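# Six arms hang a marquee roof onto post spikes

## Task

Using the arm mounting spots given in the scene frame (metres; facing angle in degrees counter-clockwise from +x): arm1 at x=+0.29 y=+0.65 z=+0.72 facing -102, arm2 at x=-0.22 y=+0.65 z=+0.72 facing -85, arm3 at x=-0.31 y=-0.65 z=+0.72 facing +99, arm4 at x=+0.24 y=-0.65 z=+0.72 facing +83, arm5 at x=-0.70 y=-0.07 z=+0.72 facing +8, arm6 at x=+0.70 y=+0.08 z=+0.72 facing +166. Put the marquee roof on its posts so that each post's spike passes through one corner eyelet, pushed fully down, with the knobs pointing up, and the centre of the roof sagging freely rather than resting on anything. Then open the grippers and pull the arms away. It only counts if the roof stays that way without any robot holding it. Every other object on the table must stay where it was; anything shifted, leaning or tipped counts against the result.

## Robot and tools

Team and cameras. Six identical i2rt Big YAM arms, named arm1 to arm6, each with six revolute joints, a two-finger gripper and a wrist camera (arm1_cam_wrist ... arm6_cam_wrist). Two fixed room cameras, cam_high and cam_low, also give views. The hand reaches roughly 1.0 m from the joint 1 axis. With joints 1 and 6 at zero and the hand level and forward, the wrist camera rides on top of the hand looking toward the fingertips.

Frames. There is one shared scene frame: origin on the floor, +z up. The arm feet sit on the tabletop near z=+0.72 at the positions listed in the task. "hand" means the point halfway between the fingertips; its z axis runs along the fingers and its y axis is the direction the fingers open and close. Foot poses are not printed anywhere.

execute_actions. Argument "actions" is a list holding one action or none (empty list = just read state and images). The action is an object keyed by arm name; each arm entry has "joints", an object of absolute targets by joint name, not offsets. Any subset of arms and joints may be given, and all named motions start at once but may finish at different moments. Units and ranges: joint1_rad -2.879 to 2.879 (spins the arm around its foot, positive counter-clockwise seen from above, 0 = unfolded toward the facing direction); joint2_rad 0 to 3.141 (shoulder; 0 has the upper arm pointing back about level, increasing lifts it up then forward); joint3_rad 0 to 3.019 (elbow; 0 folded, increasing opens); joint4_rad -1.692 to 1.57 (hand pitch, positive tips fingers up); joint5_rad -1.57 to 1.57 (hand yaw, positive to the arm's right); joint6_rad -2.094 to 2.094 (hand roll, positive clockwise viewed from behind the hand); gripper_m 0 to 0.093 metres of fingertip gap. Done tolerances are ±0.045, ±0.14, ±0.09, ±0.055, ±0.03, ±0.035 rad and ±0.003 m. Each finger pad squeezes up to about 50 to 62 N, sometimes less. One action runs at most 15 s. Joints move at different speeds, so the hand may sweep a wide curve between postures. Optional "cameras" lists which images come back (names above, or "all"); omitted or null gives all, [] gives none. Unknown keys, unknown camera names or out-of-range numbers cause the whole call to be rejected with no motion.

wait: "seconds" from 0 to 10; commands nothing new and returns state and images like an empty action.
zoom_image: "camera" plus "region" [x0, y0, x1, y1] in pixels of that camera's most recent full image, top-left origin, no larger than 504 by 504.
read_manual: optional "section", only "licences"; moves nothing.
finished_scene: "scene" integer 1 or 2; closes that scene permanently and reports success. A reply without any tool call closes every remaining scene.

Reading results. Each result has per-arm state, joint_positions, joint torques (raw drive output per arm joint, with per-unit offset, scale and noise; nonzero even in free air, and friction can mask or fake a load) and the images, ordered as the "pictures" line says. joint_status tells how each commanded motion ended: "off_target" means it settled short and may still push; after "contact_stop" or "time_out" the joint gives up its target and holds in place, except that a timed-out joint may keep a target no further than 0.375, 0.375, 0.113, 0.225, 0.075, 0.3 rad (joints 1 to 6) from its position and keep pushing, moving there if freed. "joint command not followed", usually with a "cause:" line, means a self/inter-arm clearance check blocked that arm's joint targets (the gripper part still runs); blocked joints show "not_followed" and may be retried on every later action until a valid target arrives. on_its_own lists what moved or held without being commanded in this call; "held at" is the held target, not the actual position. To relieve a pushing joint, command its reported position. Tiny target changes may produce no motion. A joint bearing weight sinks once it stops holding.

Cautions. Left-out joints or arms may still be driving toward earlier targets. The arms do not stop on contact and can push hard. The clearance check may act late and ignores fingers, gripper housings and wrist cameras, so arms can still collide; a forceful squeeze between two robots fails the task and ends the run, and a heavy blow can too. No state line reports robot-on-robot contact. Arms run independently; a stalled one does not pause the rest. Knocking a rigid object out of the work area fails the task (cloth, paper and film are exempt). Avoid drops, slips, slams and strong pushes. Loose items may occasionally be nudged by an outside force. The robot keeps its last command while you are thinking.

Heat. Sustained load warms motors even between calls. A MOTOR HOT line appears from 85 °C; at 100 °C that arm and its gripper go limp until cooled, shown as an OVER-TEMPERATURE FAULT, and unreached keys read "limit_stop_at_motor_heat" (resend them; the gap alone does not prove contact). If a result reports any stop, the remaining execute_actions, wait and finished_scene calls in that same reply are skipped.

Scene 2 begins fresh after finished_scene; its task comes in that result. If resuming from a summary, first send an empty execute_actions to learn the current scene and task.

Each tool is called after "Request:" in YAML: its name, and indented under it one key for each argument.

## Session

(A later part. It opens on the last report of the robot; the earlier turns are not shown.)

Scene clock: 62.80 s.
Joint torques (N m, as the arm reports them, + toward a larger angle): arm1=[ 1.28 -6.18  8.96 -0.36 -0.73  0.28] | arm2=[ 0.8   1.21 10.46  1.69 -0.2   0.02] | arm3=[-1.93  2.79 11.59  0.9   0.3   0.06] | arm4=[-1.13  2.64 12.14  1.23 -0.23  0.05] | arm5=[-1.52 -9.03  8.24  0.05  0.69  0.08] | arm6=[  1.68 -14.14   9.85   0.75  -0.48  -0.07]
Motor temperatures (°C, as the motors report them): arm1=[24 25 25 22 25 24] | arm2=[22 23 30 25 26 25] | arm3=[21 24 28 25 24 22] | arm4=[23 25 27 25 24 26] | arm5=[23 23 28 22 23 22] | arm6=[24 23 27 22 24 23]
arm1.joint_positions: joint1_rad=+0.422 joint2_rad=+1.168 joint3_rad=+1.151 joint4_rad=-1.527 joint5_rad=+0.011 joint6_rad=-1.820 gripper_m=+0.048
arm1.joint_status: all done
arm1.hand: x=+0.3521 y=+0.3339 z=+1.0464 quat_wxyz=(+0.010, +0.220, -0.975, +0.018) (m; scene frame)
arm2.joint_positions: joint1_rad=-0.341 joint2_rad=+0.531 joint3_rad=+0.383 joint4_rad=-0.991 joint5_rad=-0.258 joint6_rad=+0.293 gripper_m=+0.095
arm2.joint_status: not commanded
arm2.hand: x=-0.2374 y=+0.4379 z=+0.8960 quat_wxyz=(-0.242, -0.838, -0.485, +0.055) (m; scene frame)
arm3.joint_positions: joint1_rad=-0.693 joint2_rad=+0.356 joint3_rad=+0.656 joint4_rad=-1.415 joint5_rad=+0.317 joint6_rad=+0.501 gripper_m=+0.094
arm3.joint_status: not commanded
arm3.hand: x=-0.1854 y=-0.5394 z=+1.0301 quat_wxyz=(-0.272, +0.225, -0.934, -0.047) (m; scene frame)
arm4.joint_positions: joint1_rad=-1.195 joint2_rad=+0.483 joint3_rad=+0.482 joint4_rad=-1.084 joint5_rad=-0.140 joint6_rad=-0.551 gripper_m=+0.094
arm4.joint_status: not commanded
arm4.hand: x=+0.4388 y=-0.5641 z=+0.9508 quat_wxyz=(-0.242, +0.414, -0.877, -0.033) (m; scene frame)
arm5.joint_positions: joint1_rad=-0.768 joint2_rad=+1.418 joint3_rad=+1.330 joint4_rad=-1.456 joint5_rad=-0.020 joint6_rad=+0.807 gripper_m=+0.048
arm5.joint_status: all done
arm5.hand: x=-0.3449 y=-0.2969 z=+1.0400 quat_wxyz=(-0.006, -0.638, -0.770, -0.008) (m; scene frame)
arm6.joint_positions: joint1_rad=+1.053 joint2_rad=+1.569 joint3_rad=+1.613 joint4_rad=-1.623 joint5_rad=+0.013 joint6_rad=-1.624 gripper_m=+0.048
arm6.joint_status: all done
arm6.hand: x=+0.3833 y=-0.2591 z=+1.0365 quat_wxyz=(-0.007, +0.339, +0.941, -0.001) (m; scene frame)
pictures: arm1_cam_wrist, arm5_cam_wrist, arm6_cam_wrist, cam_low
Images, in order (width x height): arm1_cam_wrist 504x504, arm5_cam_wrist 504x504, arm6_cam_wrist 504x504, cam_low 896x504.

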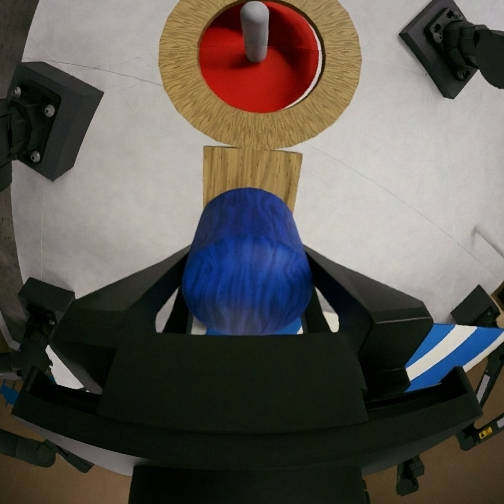

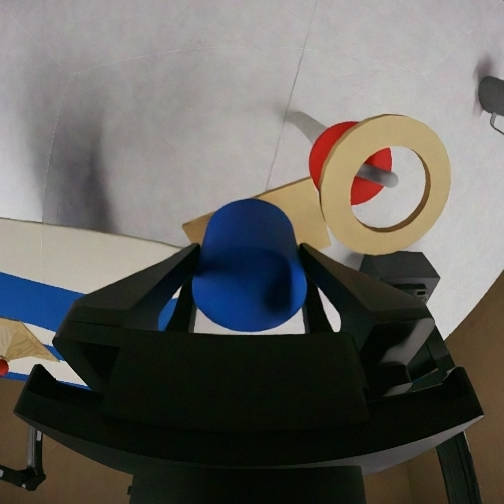

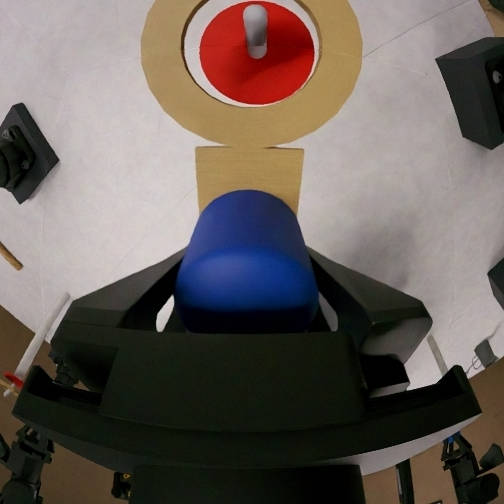

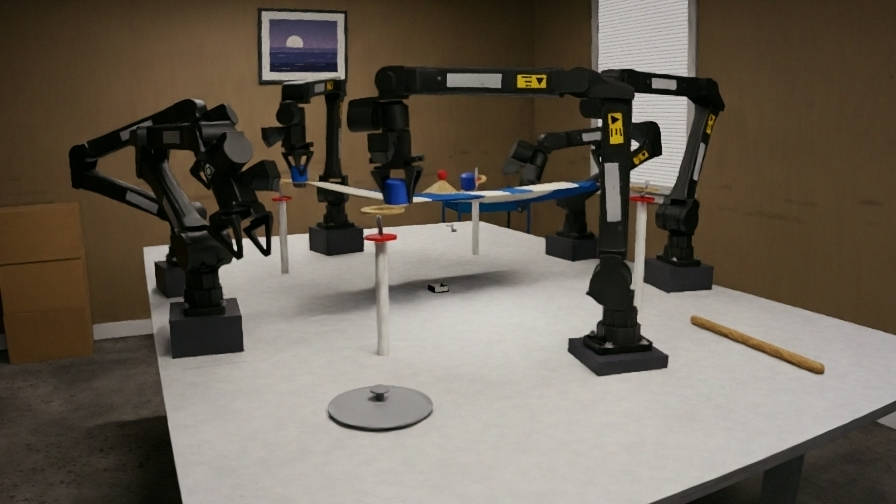

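Request:
execute_actions:
  actions:
    - {"arm1":{"joints":{"joint3_rad":1.09,"joint4_rad":-1.505}},"arm5":{"joints":{"joint4_rad":-1.515}},"arm6":{"joints":{"joint3_rad":1.55,"joint4_rad":-1.53}}}
  cameras: ["arm1_cam_wrist","arm5_cam_wrist","arm6_cam_wrist","cam_low"]

Scene clock: 64.93 s.
Joint torques (N m, as the arm reports them, + toward a larger angle): arm1=[ 1.   -5.83  8.62 -0.45 -0.73  0.31] | arm2=[ 0.96  1.55 10.52  1.72 -0.21 -0.02] | arm3=[-1.92  2.74 11.58  0.9   0.3   0.06] | arm4=[-1.61  1.97 12.37  1.24 -0.28 -0.01] | arm5=[-1.54 -9.32  8.31 -1.02  0.71  0.08] | arm6=[  1.67 -13.77   9.75   0.8   -0.5   -0.07]
Motor temperatures (°C, as the motors report them): arm1=[24 25 25 22 25 24] | arm2=[22 23 30 25 26 25] | arm3=[21 24 28 25 24 22] | arm4=[23 25 27 25 24 26] | arm5=[23 23 28 22 23 22] | arm6=[24 23 27 22 24 23]
arm1.joint_positions: joint1_rad=+0.422 joint2_rad=+1.168 joint3_rad=+1.102 joint4_rad=-1.494 joint5_rad=+0.011 joint6_rad=-1.824 gripper_m=+0.048
arm1.joint_status: all done
arm1.hand: x=+0.3511 y=+0.3385 z=+1.0275 quat_wxyz=(+0.010, +0.222, -0.975, +0.010) (m; scene frame)
arm2.joint_positions: joint1_rad=-0.341 joint2_rad=+0.531 joint3_rad=+0.383 joint4_rad=-0.991 joint5_rad=-0.258 joint6_rad=+0.293 gripper_m=+0.095
arm2.joint_status: not commanded
arm2.hand: x=-0.2374 y=+0.4379 z=+0.8960 quat_wxyz=(-0.242, -0.838, -0.485, +0.055) (m; scene frame)
arm3.joint_positions: joint1_rad=-0.693 joint2_rad=+0.356 joint3_rad=+0.656 joint4_rad=-1.415 joint5_rad=+0.317 joint6_rad=+0.501 gripper_m=+0.094
arm3.joint_status: not commanded
arm3.hand: x=-0.1854 y=-0.5394 z=+1.0301 quat_wxyz=(-0.272, +0.225, -0.934, -0.047) (m; scene frame)
arm4.joint_positions: joint1_rad=-1.195 joint2_rad=+0.483 joint3_rad=+0.482 joint4_rad=-1.084 joint5_rad=-0.140 joint6_rad=-0.551 gripper_m=+0.094
arm4.joint_status: not commanded
arm4.hand: x=+0.4388 y=-0.5641 z=+0.9508 quat_wxyz=(-0.242, +0.414, -0.877, -0.033) (m; scene frame)
arm5.joint_positions: joint1_rad=-0.768 joint2_rad=+1.418 joint3_rad=+1.330 joint4_rad=-1.487 joint5_rad=-0.021 joint6_rad=+0.807 gripper_m=+0.048
arm5.joint_status: all done
arm5.hand: x=-0.3512 y=-0.2927 z=+1.0401 quat_wxyz=(+0.009, -0.639, -0.769, -0.007) (m; scene frame)
arm6.joint_positions: joint1_rad=+1.053 joint2_rad=+1.569 joint3_rad=+1.535 joint4_rad=-1.538 joint5_rad=+0.013 joint6_rad=-1.624 gripper_m=+0.048
arm6.joint_status: all done
arm6.hand: x=+0.3818 y=-0.2606 z=+1.0070 quat_wxyz=(-0.008, +0.339, +0.941, -0.005) (m; scene frame)
pictures: arm1_cam_wrist, arm5_cam_wrist, arm6_cam_wrist, cam_low
Images, in order (width x height): arm1_cam_wrist 504x504, arm5_cam_wrist 504x504, arm6_cam_wrist 504x504, cam_low 896x504.

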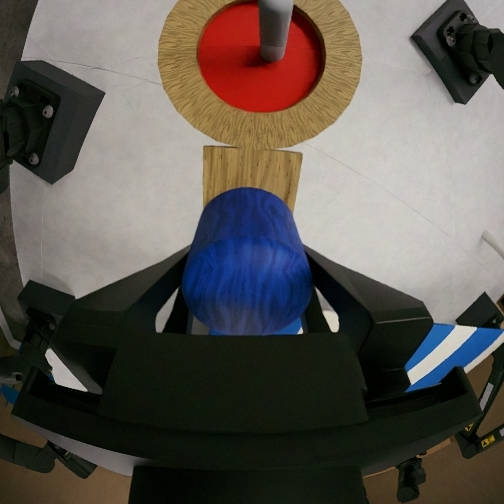

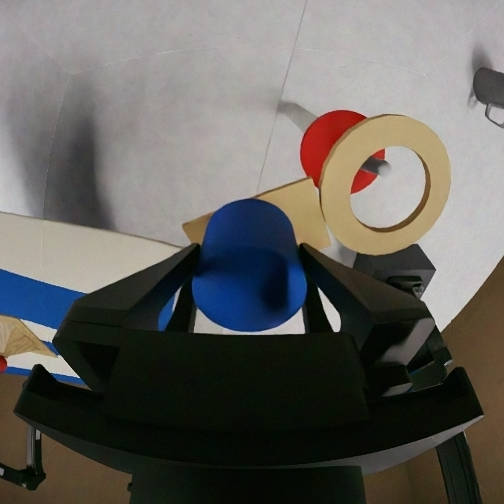

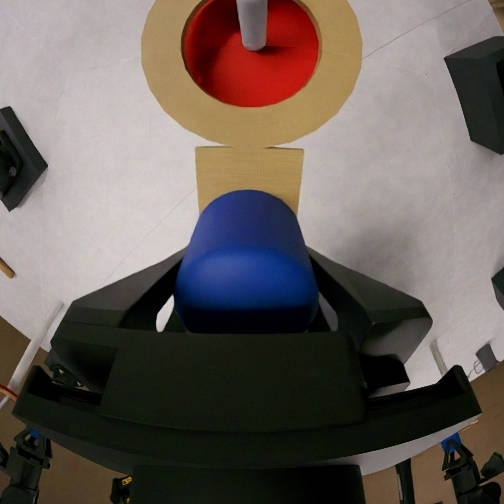

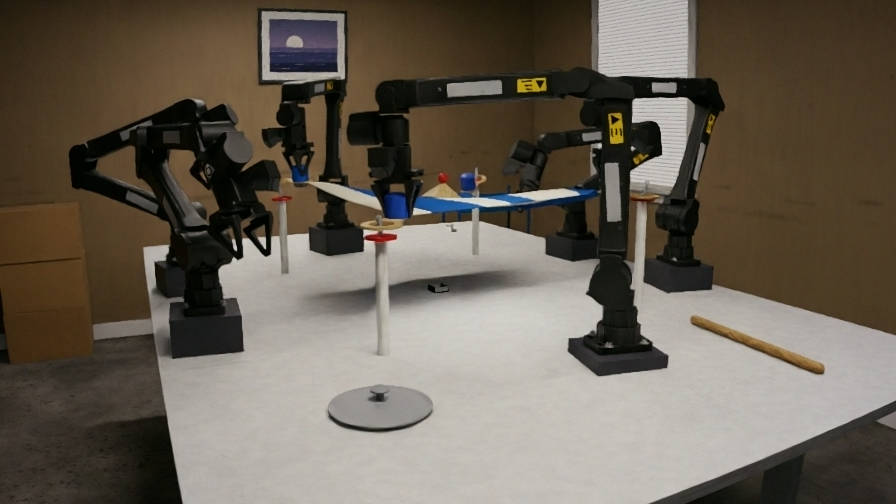

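Request:
execute_actions:
  actions:
    - {"arm1":{"joints":{"joint3_rad":1.068,"joint4_rad":-1.478}},"arm5":{"joints":{"joint3_rad":1.217,"joint4_rad":-1.368}},"arm6":{"joints":{"joint3_rad":1.528,"joint4_rad":-1.512}}}
  cameras: ["arm1_cam_wrist","arm5_cam_wrist","arm6_cam_wrist","cam_low"]

Scene clock: 66.63 s.
Joint torques (N m, as the arm reports them, + toward a larger angle): arm1=[ 0.97 -6.12  7.43 -0.15 -0.74  0.35] | arm2=[ 0.84  1.77 10.39  1.41 -0.26  0.01] | arm3=[-1.94  2.78 11.58  0.9   0.3   0.06] | arm4=[-1.22  1.52 12.38  0.98 -0.18 -0.01] | arm5=[-1.41 -9.52  7.92  0.    0.75  0.09] | arm6=[  1.66 -13.76   9.19   0.74  -0.5   -0.07]
Motor temperatures (°C, as the motors report them): arm1=[24 25 25 22 25 24] | arm2=[22 23 30 25 26 25] | arm3=[21 24 28 25 24 22] | arm4=[23 25 27 25 24 26] | arm5=[23 23 28 22 23 22] | arm6=[24 23 27 22 24 23]
arm1.joint_positions: joint1_rad=+0.422 joint2_rad=+1.167 joint3_rad=+1.096 joint4_rad=-1.476 joint5_rad=+0.011 joint6_rad=-1.828 gripper_m=+0.048
arm1.joint_status: all done
arm1.hand: x=+0.3516 y=+0.3359 z=+1.0254 quat_wxyz=(+0.010, +0.224, -0.974, +0.016) (m; scene frame)
arm2.joint_positions: joint1_rad=-0.341 joint2_rad=+0.531 joint3_rad=+0.383 joint4_rad=-0.991 joint5_rad=-0.258 joint6_rad=+0.293 gripper_m=+0.095
arm2.joint_status: not commanded
arm2.hand: x=-0.2374 y=+0.4379 z=+0.8960 quat_wxyz=(-0.242, -0.838, -0.485, +0.055) (m; scene frame)
arm3.joint_positions: joint1_rad=-0.693 joint2_rad=+0.356 joint3_rad=+0.656 joint4_rad=-1.415 joint5_rad=+0.317 joint6_rad=+0.501 gripper_m=+0.094
arm3.joint_status: not commanded
arm3.hand: x=-0.1854 y=-0.5394 z=+1.0301 quat_wxyz=(-0.272, +0.225, -0.934, -0.047) (m; scene frame)
arm4.joint_positions: joint1_rad=-1.195 joint2_rad=+0.483 joint3_rad=+0.482 joint4_rad=-1.084 joint5_rad=-0.140 joint6_rad=-0.551 gripper_m=+0.094
arm4.joint_status: not commanded
arm4.hand: x=+0.4388 y=-0.5641 z=+0.9508 quat_wxyz=(-0.242, +0.414, -0.877, -0.033) (m; scene frame)
arm5.joint_positions: joint1_rad=-0.768 joint2_rad=+1.419 joint3_rad=+1.228 joint4_rad=-1.361 joint5_rad=-0.022 joint6_rad=+0.807 gripper_m=+0.048
arm5.joint_status: all done
arm5.hand: x=-0.3512 y=-0.2927 z=+1.0013 quat_wxyz=(-0.002, -0.639, -0.770, -0.009) (m; scene frame)
arm6.joint_positions: joint1_rad=+1.053 joint2_rad=+1.569 joint3_rad=+1.519 joint4_rad=-1.519 joint5_rad=+0.013 joint6_rad=-1.624 gripper_m=+0.048
arm6.joint_status: all done
arm6.hand: x=+0.3813 y=-0.2612 z=+1.0011 quat_wxyz=(-0.009, +0.339, +0.941, -0.006) (m; scene frame)
pictures: arm1_cam_wrist, arm5_cam_wrist, arm6_cam_wrist, cam_low
Images, in order (width x height): arm1_cam_wrist 504x504, arm5_cam_wrist 504x504, arm6_cam_wrist 504x504, cam_low 896x504.

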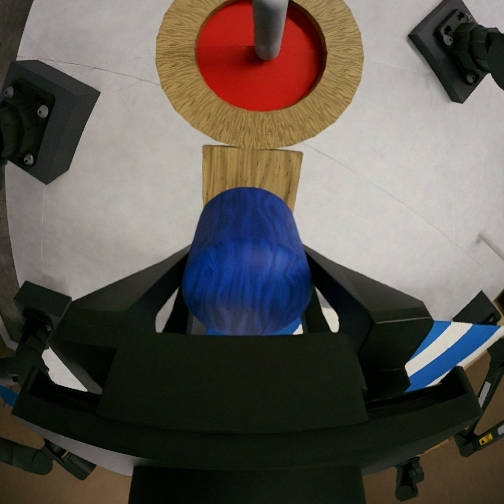

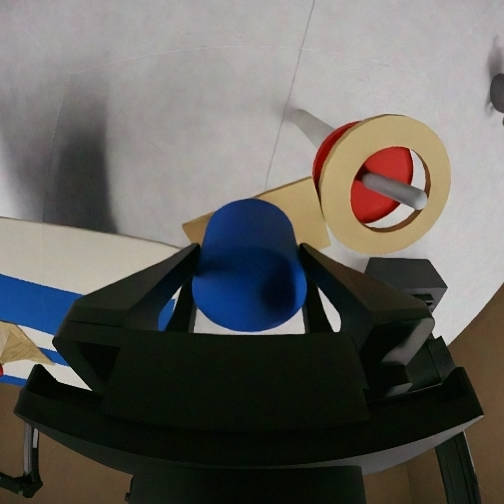

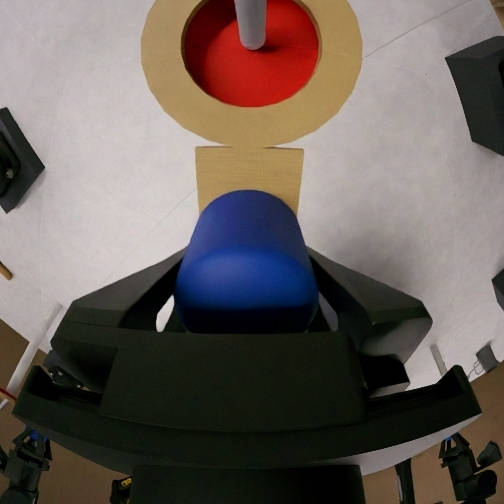

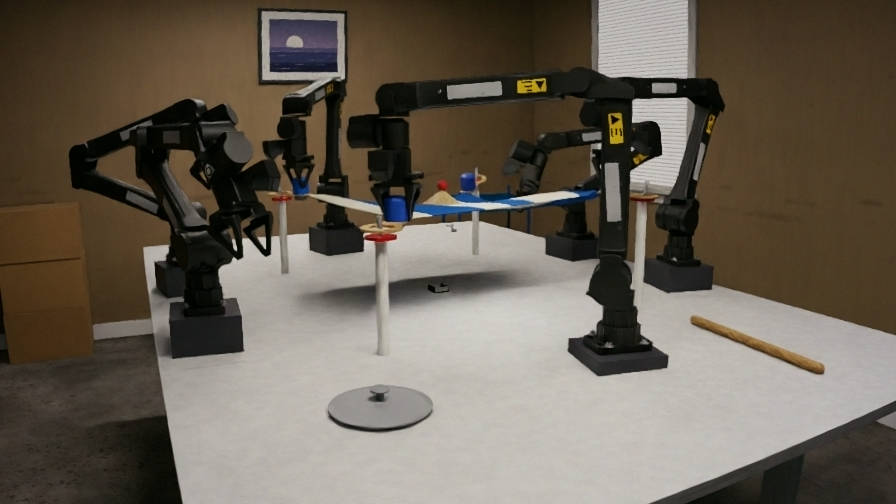

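Request:
execute_actions:
  actions: []

Scene clock: 67.63 s.
Joint torques (N m, as the arm reports them, + toward a larger angle): arm1=[ 0.98 -5.81  7.45 -0.27 -0.72  0.36] | arm2=[ 0.93  1.43 10.54  1.63 -0.24  0.02] | arm3=[-1.94  2.76 11.59  0.91  0.3   0.06] | arm4=[-0.57  1.27 12.39  1.33 -0.19  0.  ] | arm5=[-1.28 -8.94  7.97 -0.09  0.73  0.07] | arm6=[  1.71 -13.83   9.21   0.76  -0.51  -0.07]
Motor temperatures (°C, as the motors report them): arm1=[24 25 25 22 25 24] | arm2=[22 23 30 25 26 25] | arm3=[21 24 28 25 24 22] | arm4=[23 25 27 25 24 26] | arm5=[23 23 27 22 23 22] | arm6=[24 23 27 22 24 23]
arm1.joint_positions: joint1_rad=+0.422 joint2_rad=+1.167 joint3_rad=+1.096 joint4_rad=-1.476 joint5_rad=+0.011 joint6_rad=-1.828 gripper_m=+0.048
arm1.joint_status: all done
arm1.hand: x=+0.3516 y=+0.3359 z=+1.0254 quat_wxyz=(+0.010, +0.224, -0.974, +0.016) (m; scene frame)
arm2.joint_positions: joint1_rad=-0.341 joint2_rad=+0.531 joint3_rad=+0.383 joint4_rad=-0.991 joint5_rad=-0.258 joint6_rad=+0.293 gripper_m=+0.095
arm2.joint_status: not commanded
arm2.hand: x=-0.2374 y=+0.4379 z=+0.8960 quat_wxyz=(-0.242, -0.838, -0.485, +0.055) (m; scene frame)
arm3.joint_positions: joint1_rad=-0.693 joint2_rad=+0.356 joint3_rad=+0.656 joint4_rad=-1.415 joint5_rad=+0.317 joint6_rad=+0.501 gripper_m=+0.094
arm3.joint_status: not commanded
arm3.hand: x=-0.1854 y=-0.5394 z=+1.0301 quat_wxyz=(-0.272, +0.225, -0.934, -0.047) (m; scene frame)
arm4.joint_positions: joint1_rad=-1.195 joint2_rad=+0.483 joint3_rad=+0.482 joint4_rad=-1.084 joint5_rad=-0.140 joint6_rad=-0.551 gripper_m=+0.094
arm4.joint_status: not commanded
arm4.hand: x=+0.4388 y=-0.5641 z=+0.9508 quat_wxyz=(-0.242, +0.414, -0.877, -0.033) (m; scene frame)
arm5.joint_positions: joint1_rad=-0.768 joint2_rad=+1.419 joint3_rad=+1.228 joint4_rad=-1.361 joint5_rad=-0.022 joint6_rad=+0.807 gripper_m=+0.048
arm5.joint_status: all done
arm5.hand: x=-0.3512 y=-0.2927 z=+1.0013 quat_wxyz=(-0.002, -0.639, -0.770, -0.009) (m; scene frame)
arm6.joint_positions: joint1_rad=+1.053 joint2_rad=+1.569 joint3_rad=+1.519 joint4_rad=-1.519 joint5_rad=+0.013 joint6_rad=-1.624 gripper_m=+0.048
arm6.joint_status: all done
arm6.hand: x=+0.3813 y=-0.2612 z=+1.0011 quat_wxyz=(-0.009, +0.339, +0.941, -0.006) (m; scene frame)
pictures: arm1_cam_wrist, arm2_cam_wrist, arm3_cam_wrist, arm4_cam_wrist, arm5_cam_wrist, arm6_cam_wrist, cam_high, cam_low
Images, in order (width x height): arm1_cam_wrist 504x504, arm2_cam_wrist 504x504, arm3_cam_wrist 504x504, arm4_cam_wrist 504x504, arm5_cam_wrist 504x504, arm6_cam_wrist 504x504, cam_high 896x504, cam_low 896x504.

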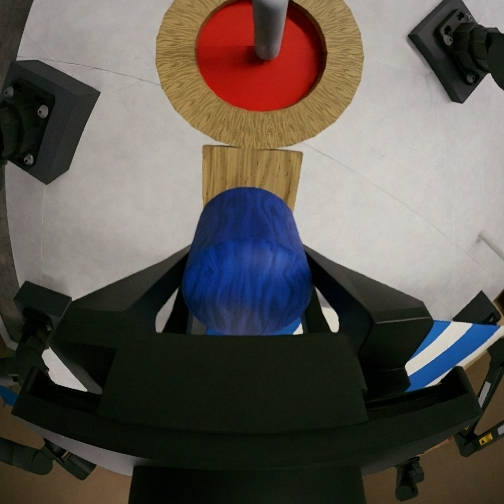

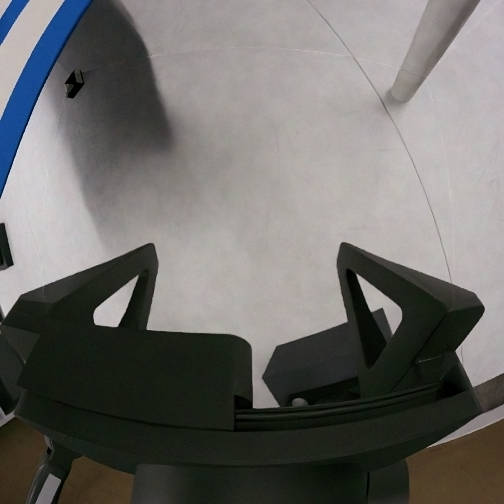

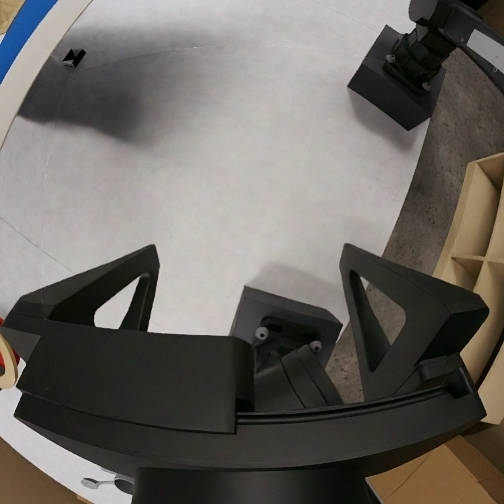

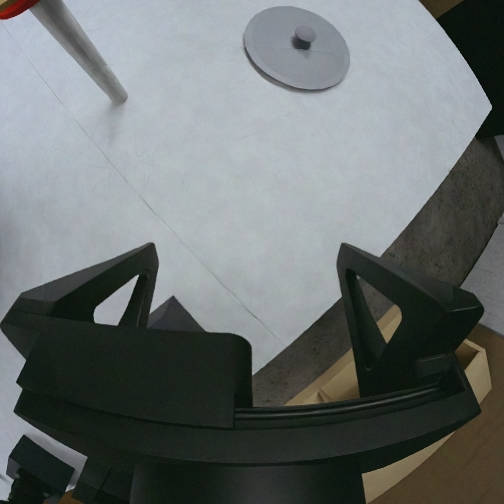

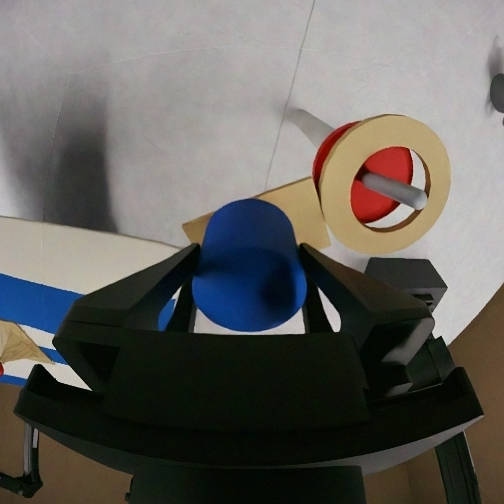

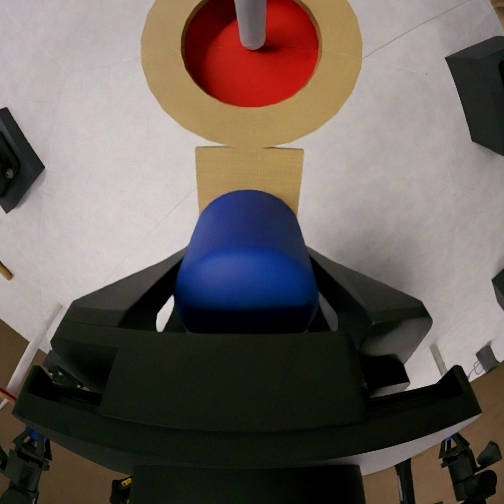

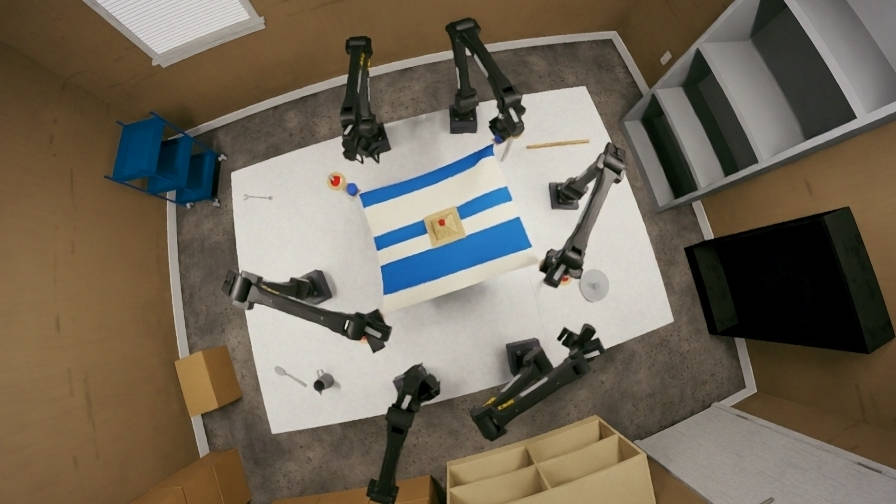

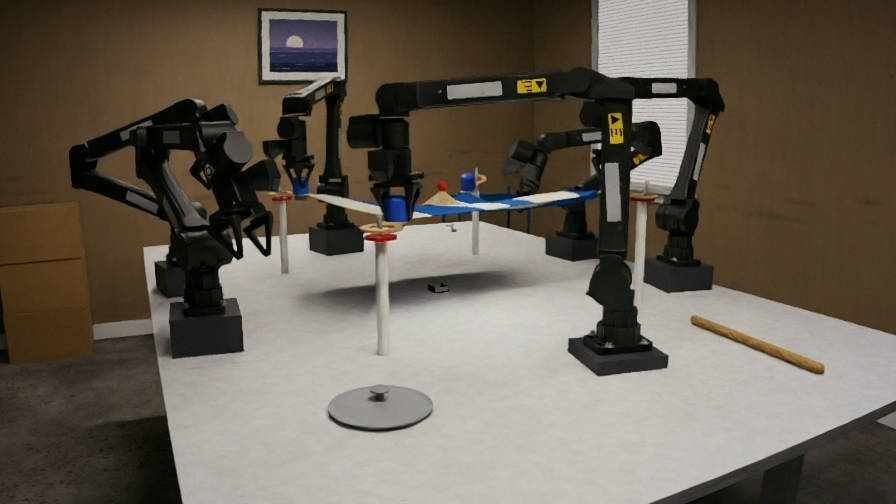

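Request:
execute_actions:
  actions:
    - {"arm5":{"joints":{"joint3_rad":1.182,"joint4_rad":-1.325}},"arm1":{"joints":{"gripper_m":0.075}},"arm6":{"joints":{"gripper_m":0.075}}}
  cameras: ["arm1_cam_wrist","arm5_cam_wrist","arm6_cam_wrist","cam_low"]

Scene clock: 68.77 s.
Joint torques (N m, as the arm reports them, + toward a larger angle): arm1=[ 0.68 -5.96  8.26 -0.17 -0.48  0.24] | arm2=[ 0.88  1.73 10.43  1.65 -0.23  0.04] | arm3=[-1.94  2.77 11.58  0.9   0.3   0.06] | arm4=[-0.81  1.52 12.35  1.24 -0.2   0.03] | arm5=[-1.12 -9.05  7.31  0.38  0.54  0.08] | arm6=[ -0.07 -13.72   9.26   0.73  -0.11  -0.07]
Motor temperatures (°C, as the motors report them): arm1=[24 25 25 22 25 24] | arm2=[22 23 31 25 26 25] | arm3=[21 24 28 25 24 22] | arm4=[23 25 27 25 24 26] | arm5=[23 23 27 22 23 22] | arm6=[24 23 27 22 24 23]
arm1.joint_positions: joint1_rad=+0.423 joint2_rad=+1.167 joint3_rad=+1.085 joint4_rad=-1.475 joint5_rad=+0.006 joint6_rad=-1.816 gripper_m=+0.075
arm1.joint_status: all done
arm1.hand: x=+0.3524 y=+0.3389 z=+1.0211 quat_wxyz=(+0.007, +0.219, -0.976, +0.011) (m; scene frame)
arm2.joint_positions: joint1_rad=-0.341 joint2_rad=+0.531 joint3_rad=+0.383 joint4_rad=-0.991 joint5_rad=-0.258 joint6_rad=+0.293 gripper_m=+0.095
arm2.joint_status: not commanded
arm2.hand: x=-0.2374 y=+0.4379 z=+0.8960 quat_wxyz=(-0.242, -0.838, -0.485, +0.055) (m; scene frame)
arm3.joint_positions: joint1_rad=-0.693 joint2_rad=+0.356 joint3_rad=+0.656 joint4_rad=-1.415 joint5_rad=+0.317 joint6_rad=+0.501 gripper_m=+0.094
arm3.joint_status: not commanded
arm3.hand: x=-0.1854 y=-0.5394 z=+1.0301 quat_wxyz=(-0.272, +0.225, -0.934, -0.047) (m; scene frame)
arm4.joint_positions: joint1_rad=-1.195 joint2_rad=+0.483 joint3_rad=+0.482 joint4_rad=-1.084 joint5_rad=-0.140 joint6_rad=-0.551 gripper_m=+0.094
arm4.joint_status: not commanded
arm4.hand: x=+0.4388 y=-0.5641 z=+0.9508 quat_wxyz=(-0.242, +0.414, -0.877, -0.033) (m; scene frame)
arm5.joint_positions: joint1_rad=-0.772 joint2_rad=+1.419 joint3_rad=+1.202 joint4_rad=-1.328 joint5_rad=-0.015 joint6_rad=+0.807 gripper_m=+0.048
arm5.joint_status: all done
arm5.hand: x=-0.3531 y=-0.2947 z=+0.9915 quat_wxyz=(-0.006, -0.640, -0.768, -0.006) (m; scene frame)
arm6.joint_positions: joint1_rad=+1.078 joint2_rad=+1.569 joint3_rad=+1.519 joint4_rad=-1.519 joint5_rad=+0.003 joint6_rad=-1.625 gripper_m=+0.075
arm6.joint_status: all done
arm6.hand: x=+0.3914 y=-0.2706 z=+1.0011 quat_wxyz=(-0.005, +0.327, +0.945, -0.008) (m; scene frame)
pictures: arm1_cam_wrist, arm5_cam_wrist, arm6_cam_wrist, cam_low
Images, in order (width x height): arm1_cam_wrist 504x504, arm5_cam_wrist 504x504, arm6_cam_wrist 504x504, cam_low 896x504.

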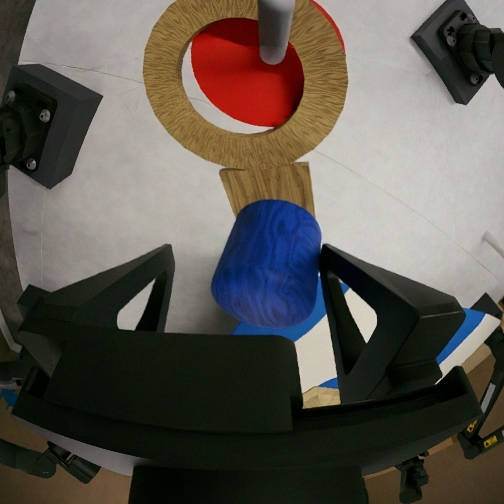

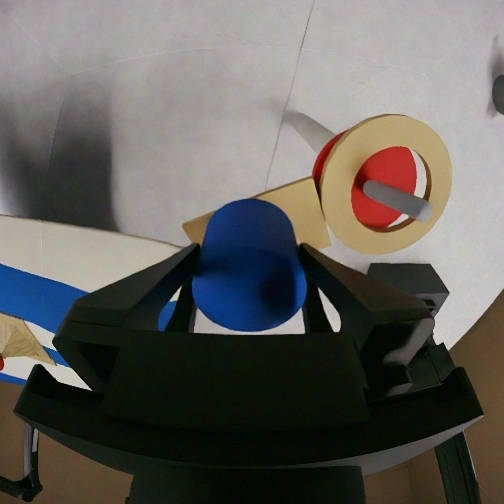

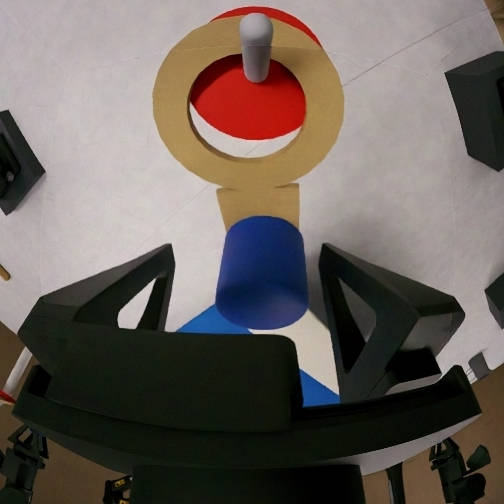

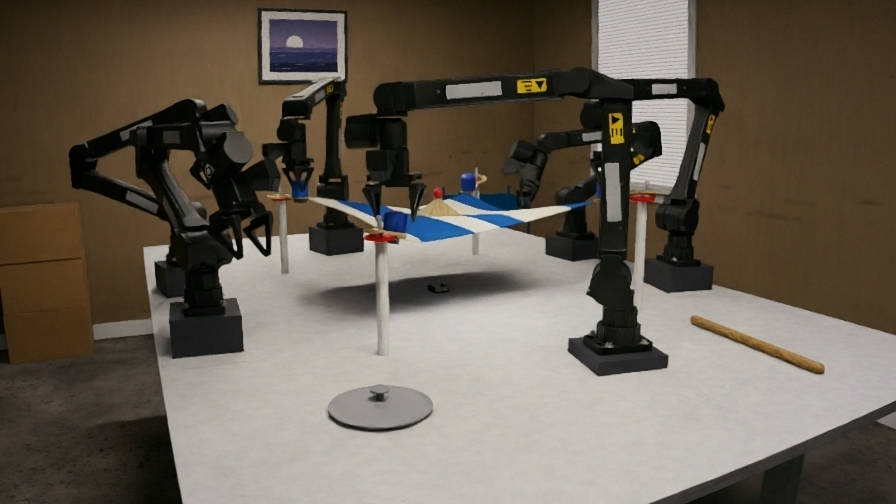

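Request:
zoom_image:
  camera: "cam_low"
  region: [250, 150, 700, 300]

Region (250, 150, 700, 300) of cam_low's 896x504 image, scaled by 1.120, with more detail than that image has.

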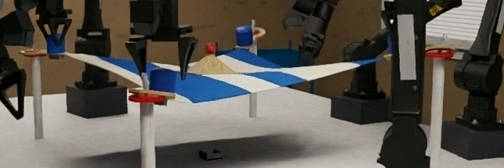

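Request:
zoom_image:
  camera: "cam_low"
  region: [330, 160, 510, 260]

Request:
execute_actions:
  actions:
    - {"arm5":{"joints":{"gripper_m":0.075}}}
  cameras: ["arm1_cam_wrist","arm5_cam_wrist","arm6_cam_wrist","cam_low","cam_high"]

Region (330, 160, 510, 260) of cam_low's 896x504 image, scaled by 2.800, with more detail than that image has.

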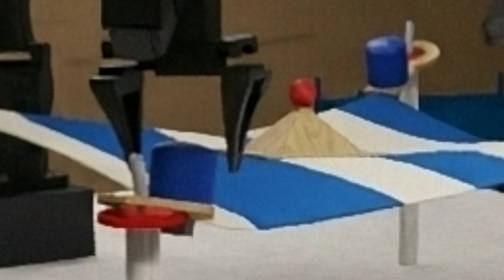

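Scene clock: 69.83 s.
Joint torques (N m, as the arm reports them, + toward a larger angle): arm1=[ 0.76 -6.02  8.39 -0.19 -0.49  0.24] | arm2=[ 1.02  1.22 10.38  1.55 -0.2  -0.02] | arm3=[-1.95  2.78 11.59  0.9   0.3   0.06] | arm4=[-0.59  1.66 12.24  1.22 -0.21 -0.02] | arm5=[-0.76 -9.48  7.51  0.38  0.46  0.08] | arm6=[ -0.17 -13.79   9.2    0.73  -0.1   -0.07]
Motor temperatures (°C, as the motors report them): arm1=[24 25 25 22 25 24] | arm2=[22 23 31 25 26 25] | arm3=[21 24 28 25 24 22] | arm4=[23 25 27 25 24 26] | arm5=[23 23 27 22 23 22] | arm6=[24 23 27 22 24 23]
arm1.joint_positions: joint1_rad=+0.423 joint2_rad=+1.167 joint3_rad=+1.085 joint4_rad=-1.475 joint5_rad=+0.006 joint6_rad=-1.815 gripper_m=+0.075
arm1.joint_status: not commanded
arm1.hand: x=+0.3524 y=+0.3389 z=+1.0211 quat_wxyz=(+0.007, +0.219, -0.976, +0.011) (m; scene frame)
arm2.joint_positions: joint1_rad=-0.341 joint2_rad=+0.531 joint3_rad=+0.383 joint4_rad=-0.991 joint5_rad=-0.258 joint6_rad=+0.293 gripper_m=+0.095
arm2.joint_status: not commanded
arm2.hand: x=-0.2374 y=+0.4379 z=+0.8960 quat_wxyz=(-0.242, -0.838, -0.485, +0.055) (m; scene frame)
arm3.joint_positions: joint1_rad=-0.693 joint2_rad=+0.356 joint3_rad=+0.656 joint4_rad=-1.415 joint5_rad=+0.317 joint6_rad=+0.501 gripper_m=+0.094
arm3.joint_status: not commanded
arm3.hand: x=-0.1854 y=-0.5394 z=+1.0301 quat_wxyz=(-0.272, +0.225, -0.934, -0.047) (m; scene frame)
arm4.joint_positions: joint1_rad=-1.195 joint2_rad=+0.483 joint3_rad=+0.482 joint4_rad=-1.084 joint5_rad=-0.140 joint6_rad=-0.551 gripper_m=+0.094
arm4.joint_status: not commanded
arm4.hand: x=+0.4388 y=-0.5641 z=+0.9508 quat_wxyz=(-0.242, +0.414, -0.877, -0.033) (m; scene frame)
arm5.joint_positions: joint1_rad=-0.777 joint2_rad=+1.419 joint3_rad=+1.199 joint4_rad=-1.327 joint5_rad=-0.013 joint6_rad=+0.807 gripper_m=+0.075
arm5.joint_status: all done
arm5.hand: x=-0.3550 y=-0.2963 z=+0.9905 quat_wxyz=(-0.005, -0.642, -0.767, -0.005) (m; scene frame)
arm6.joint_positions: joint1_rad=+1.078 joint2_rad=+1.569 joint3_rad=+1.519 joint4_rad=-1.519 joint5_rad=+0.003 joint6_rad=-1.625 gripper_m=+0.075
arm6.joint_status: not commanded
arm6.hand: x=+0.3914 y=-0.2706 z=+1.0011 quat_wxyz=(-0.005, +0.327, +0.945, -0.008) (m; scene frame)
pictures: arm1_cam_wrist, arm5_cam_wrist, arm6_cam_wrist, cam_high, cam_low
Images, in order (width x height): arm1_cam_wrist 504x504, arm5_cam_wrist 504x504, arm6_cam_wrist 504x504, cam_high 896x504, cam_low 896x504.

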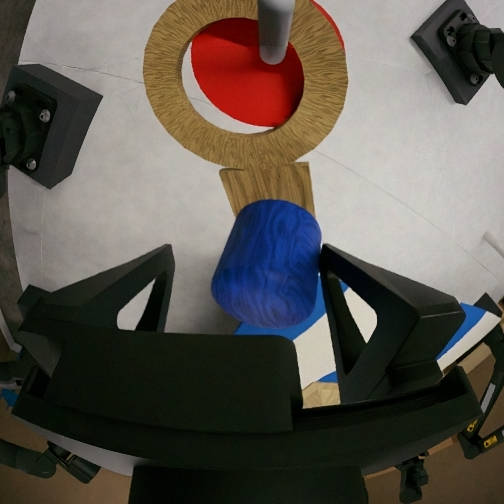

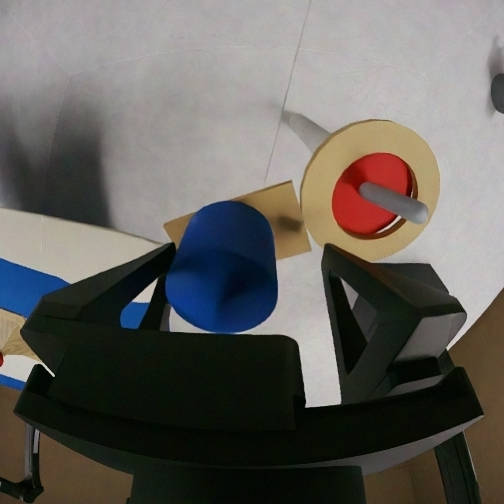

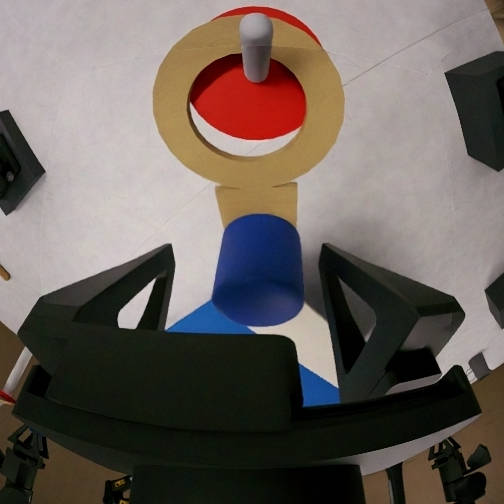

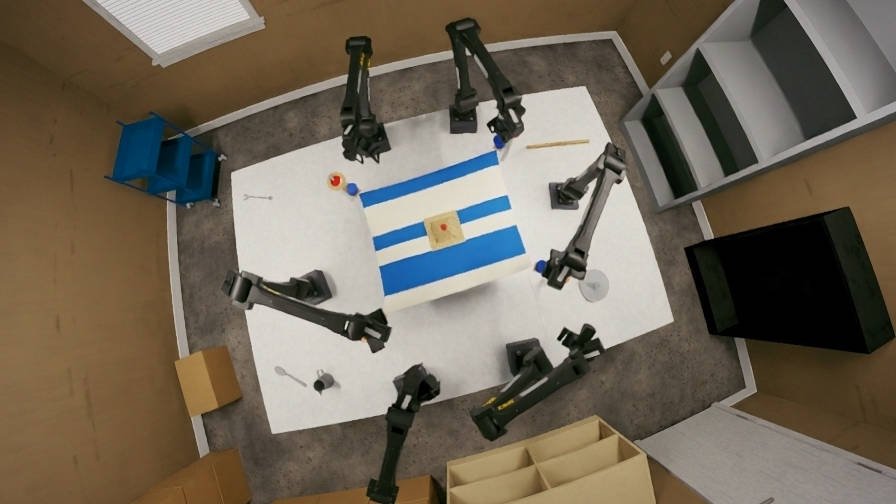

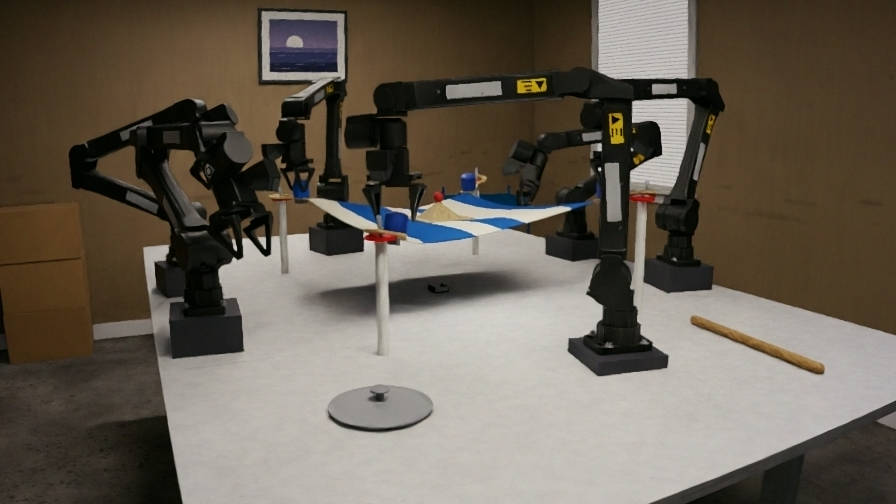

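Request:
execute_actions:
  actions:
    - {"arm1":{"joints":{"gripper_m":0.093,"joint3_rad":1.3,"joint4_rad":-1.67}},"arm6":{"joints":{"gripper_m":0.093,"joint3_rad":1.73,"joint4_rad":-1.69}},"arm5":{"joints":{"gripper_m":0.093,"joint3_rad":1.415,"joint4_rad":-1.54}}}
  cameras: ["arm1_cam_wrist","arm5_cam_wrist","arm6_cam_wrist","cam_low","cam_high"]

Scene clock: 71.60 s.
Joint torques (N m, as the arm reports them, + toward a larger angle): arm1=[ 0.31 -5.14 13.01 -0.62 -0.37  0.22] | arm2=[ 0.67  1.04 10.44  1.66 -0.2  -0.03] | arm3=[-1.9   2.76 11.59  0.9   0.31  0.06] | arm4=[-0.33  1.31 12.21  1.3  -0.25  0.  ] | arm5=[ 0.51 -9.7  11.57 -0.23  0.12  0.08] | arm6=[ -0.18 -12.99  11.41   0.12  -0.1   -0.06]
Motor temperatures (°C, as the motors report them): arm1=[24 25 25 22 25 24] | arm2=[22 23 31 25 26 25] | arm3=[21 24 28 25 24 22] | arm4=[23 25 27 25 24 26] | arm5=[23 23 27 22 23 22] | arm6=[24 23 27 22 24 23]
arm1.joint_positions: joint1_rad=+0.426 joint2_rad=+1.156 joint3_rad=+1.257 joint4_rad=-1.654 joint5_rad=+0.003 joint6_rad=-1.815 gripper_m=+0.093
arm1.joint_status: all done
arm1.hand: x=+0.3535 y=+0.3436 z=+1.0898 quat_wxyz=(+0.006, +0.220, -0.975, +0.013) (m; scene frame)
arm2.joint_positions: joint1_rad=-0.341 joint2_rad=+0.531 joint3_rad=+0.383 joint4_rad=-0.991 joint5_rad=-0.258 joint6_rad=+0.293 gripper_m=+0.095
arm2.joint_status: not commanded
arm2.hand: x=-0.2374 y=+0.4379 z=+0.8960 quat_wxyz=(-0.242, -0.838, -0.485, +0.055) (m; scene frame)
arm3.joint_positions: joint1_rad=-0.693 joint2_rad=+0.356 joint3_rad=+0.656 joint4_rad=-1.415 joint5_rad=+0.317 joint6_rad=+0.501 gripper_m=+0.094
arm3.joint_status: not commanded
arm3.hand: x=-0.1854 y=-0.5394 z=+1.0301 quat_wxyz=(-0.272, +0.225, -0.934, -0.047) (m; scene frame)
arm4.joint_positions: joint1_rad=-1.195 joint2_rad=+0.483 joint3_rad=+0.482 joint4_rad=-1.084 joint5_rad=-0.140 joint6_rad=-0.551 gripper_m=+0.094
arm4.joint_status: not commanded
arm4.hand: x=+0.4388 y=-0.5641 z=+0.9508 quat_wxyz=(-0.242, +0.414, -0.877, -0.033) (m; scene frame)
arm5.joint_positions: joint1_rad=-0.795 joint2_rad=+1.420 joint3_rad=+1.380 joint4_rad=-1.530 joint5_rad=-0.002 joint6_rad=+0.807 gripper_m=+0.093
arm5.joint_status: all done
arm5.hand: x=-0.3562 y=-0.3061 z=+1.0583 quat_wxyz=(+0.006, -0.649, -0.761, +0.002) (m; scene frame)
arm6.joint_positions: joint1_rad=+1.078 joint2_rad=+1.559 joint3_rad=+1.694 joint4_rad=-1.680 joint5_rad=+0.003 joint6_rad=-1.625 gripper_m=+0.093
arm6.joint_status: all done
joint sent to its limit — the command would take arm6.joint4_rad past its lower limit, so that joint was sent only as far as its limit.
arm6.hand: x=+0.3928 y=-0.2689 z=+1.0721 quat_wxyz=(-0.009, +0.327, +0.945, -0.019) (m; scene frame)
pictures: arm1_cam_wrist, arm5_cam_wrist, arm6_cam_wrist, cam_high, cam_low
Images, in order (width x height): arm1_cam_wrist 504x504, arm5_cam_wrist 504x504, arm6_cam_wrist 504x504, cam_high 896x504, cam_low 896x504.

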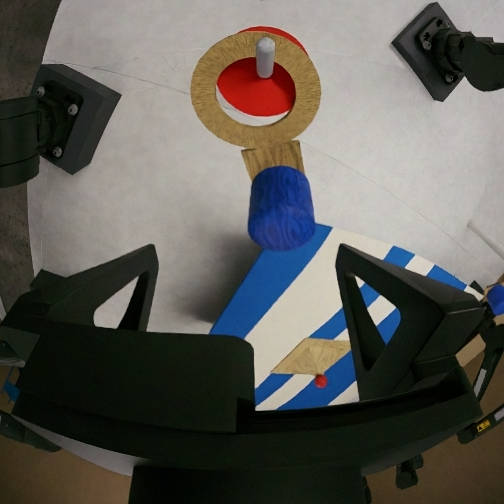

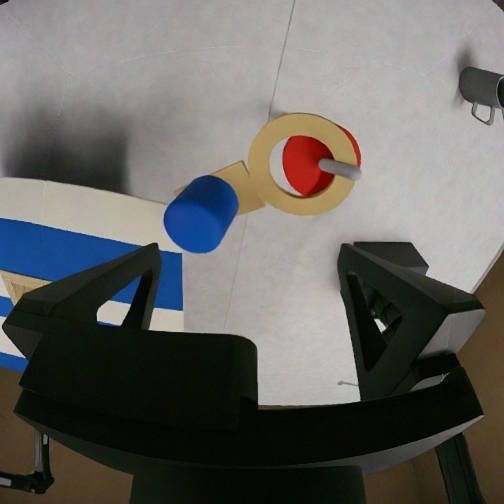

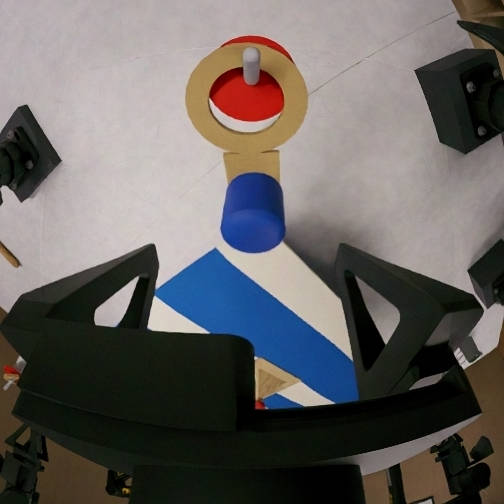

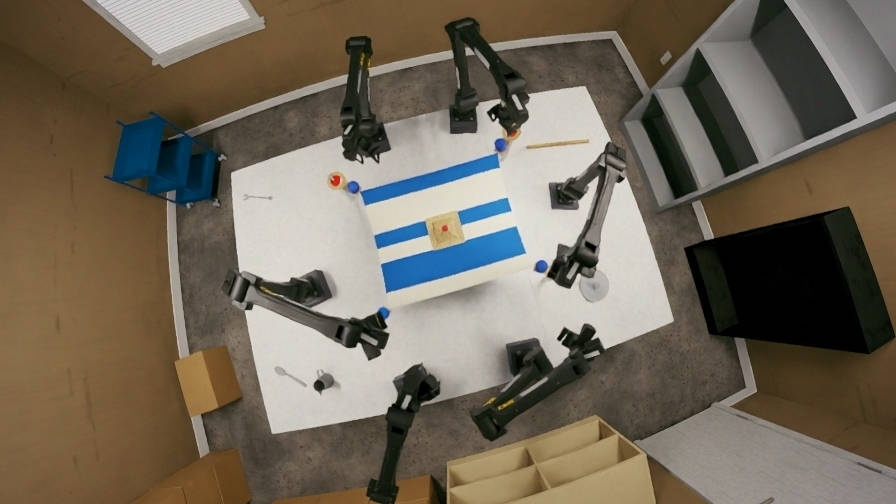

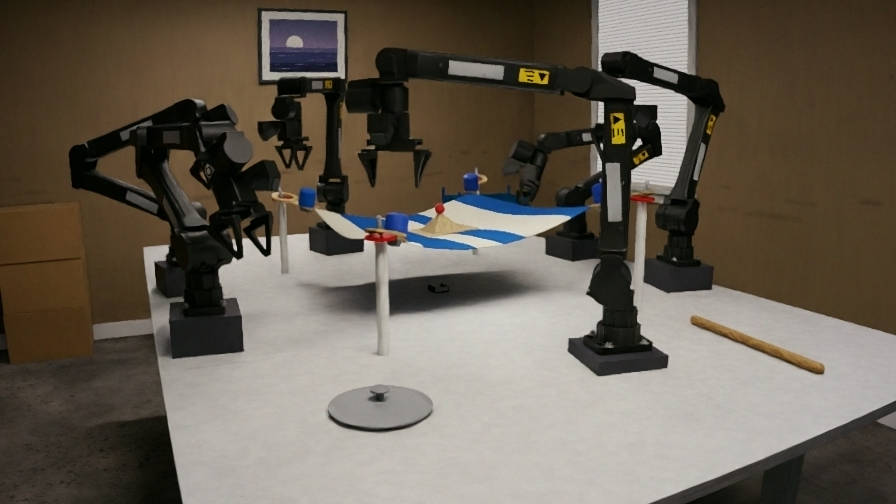

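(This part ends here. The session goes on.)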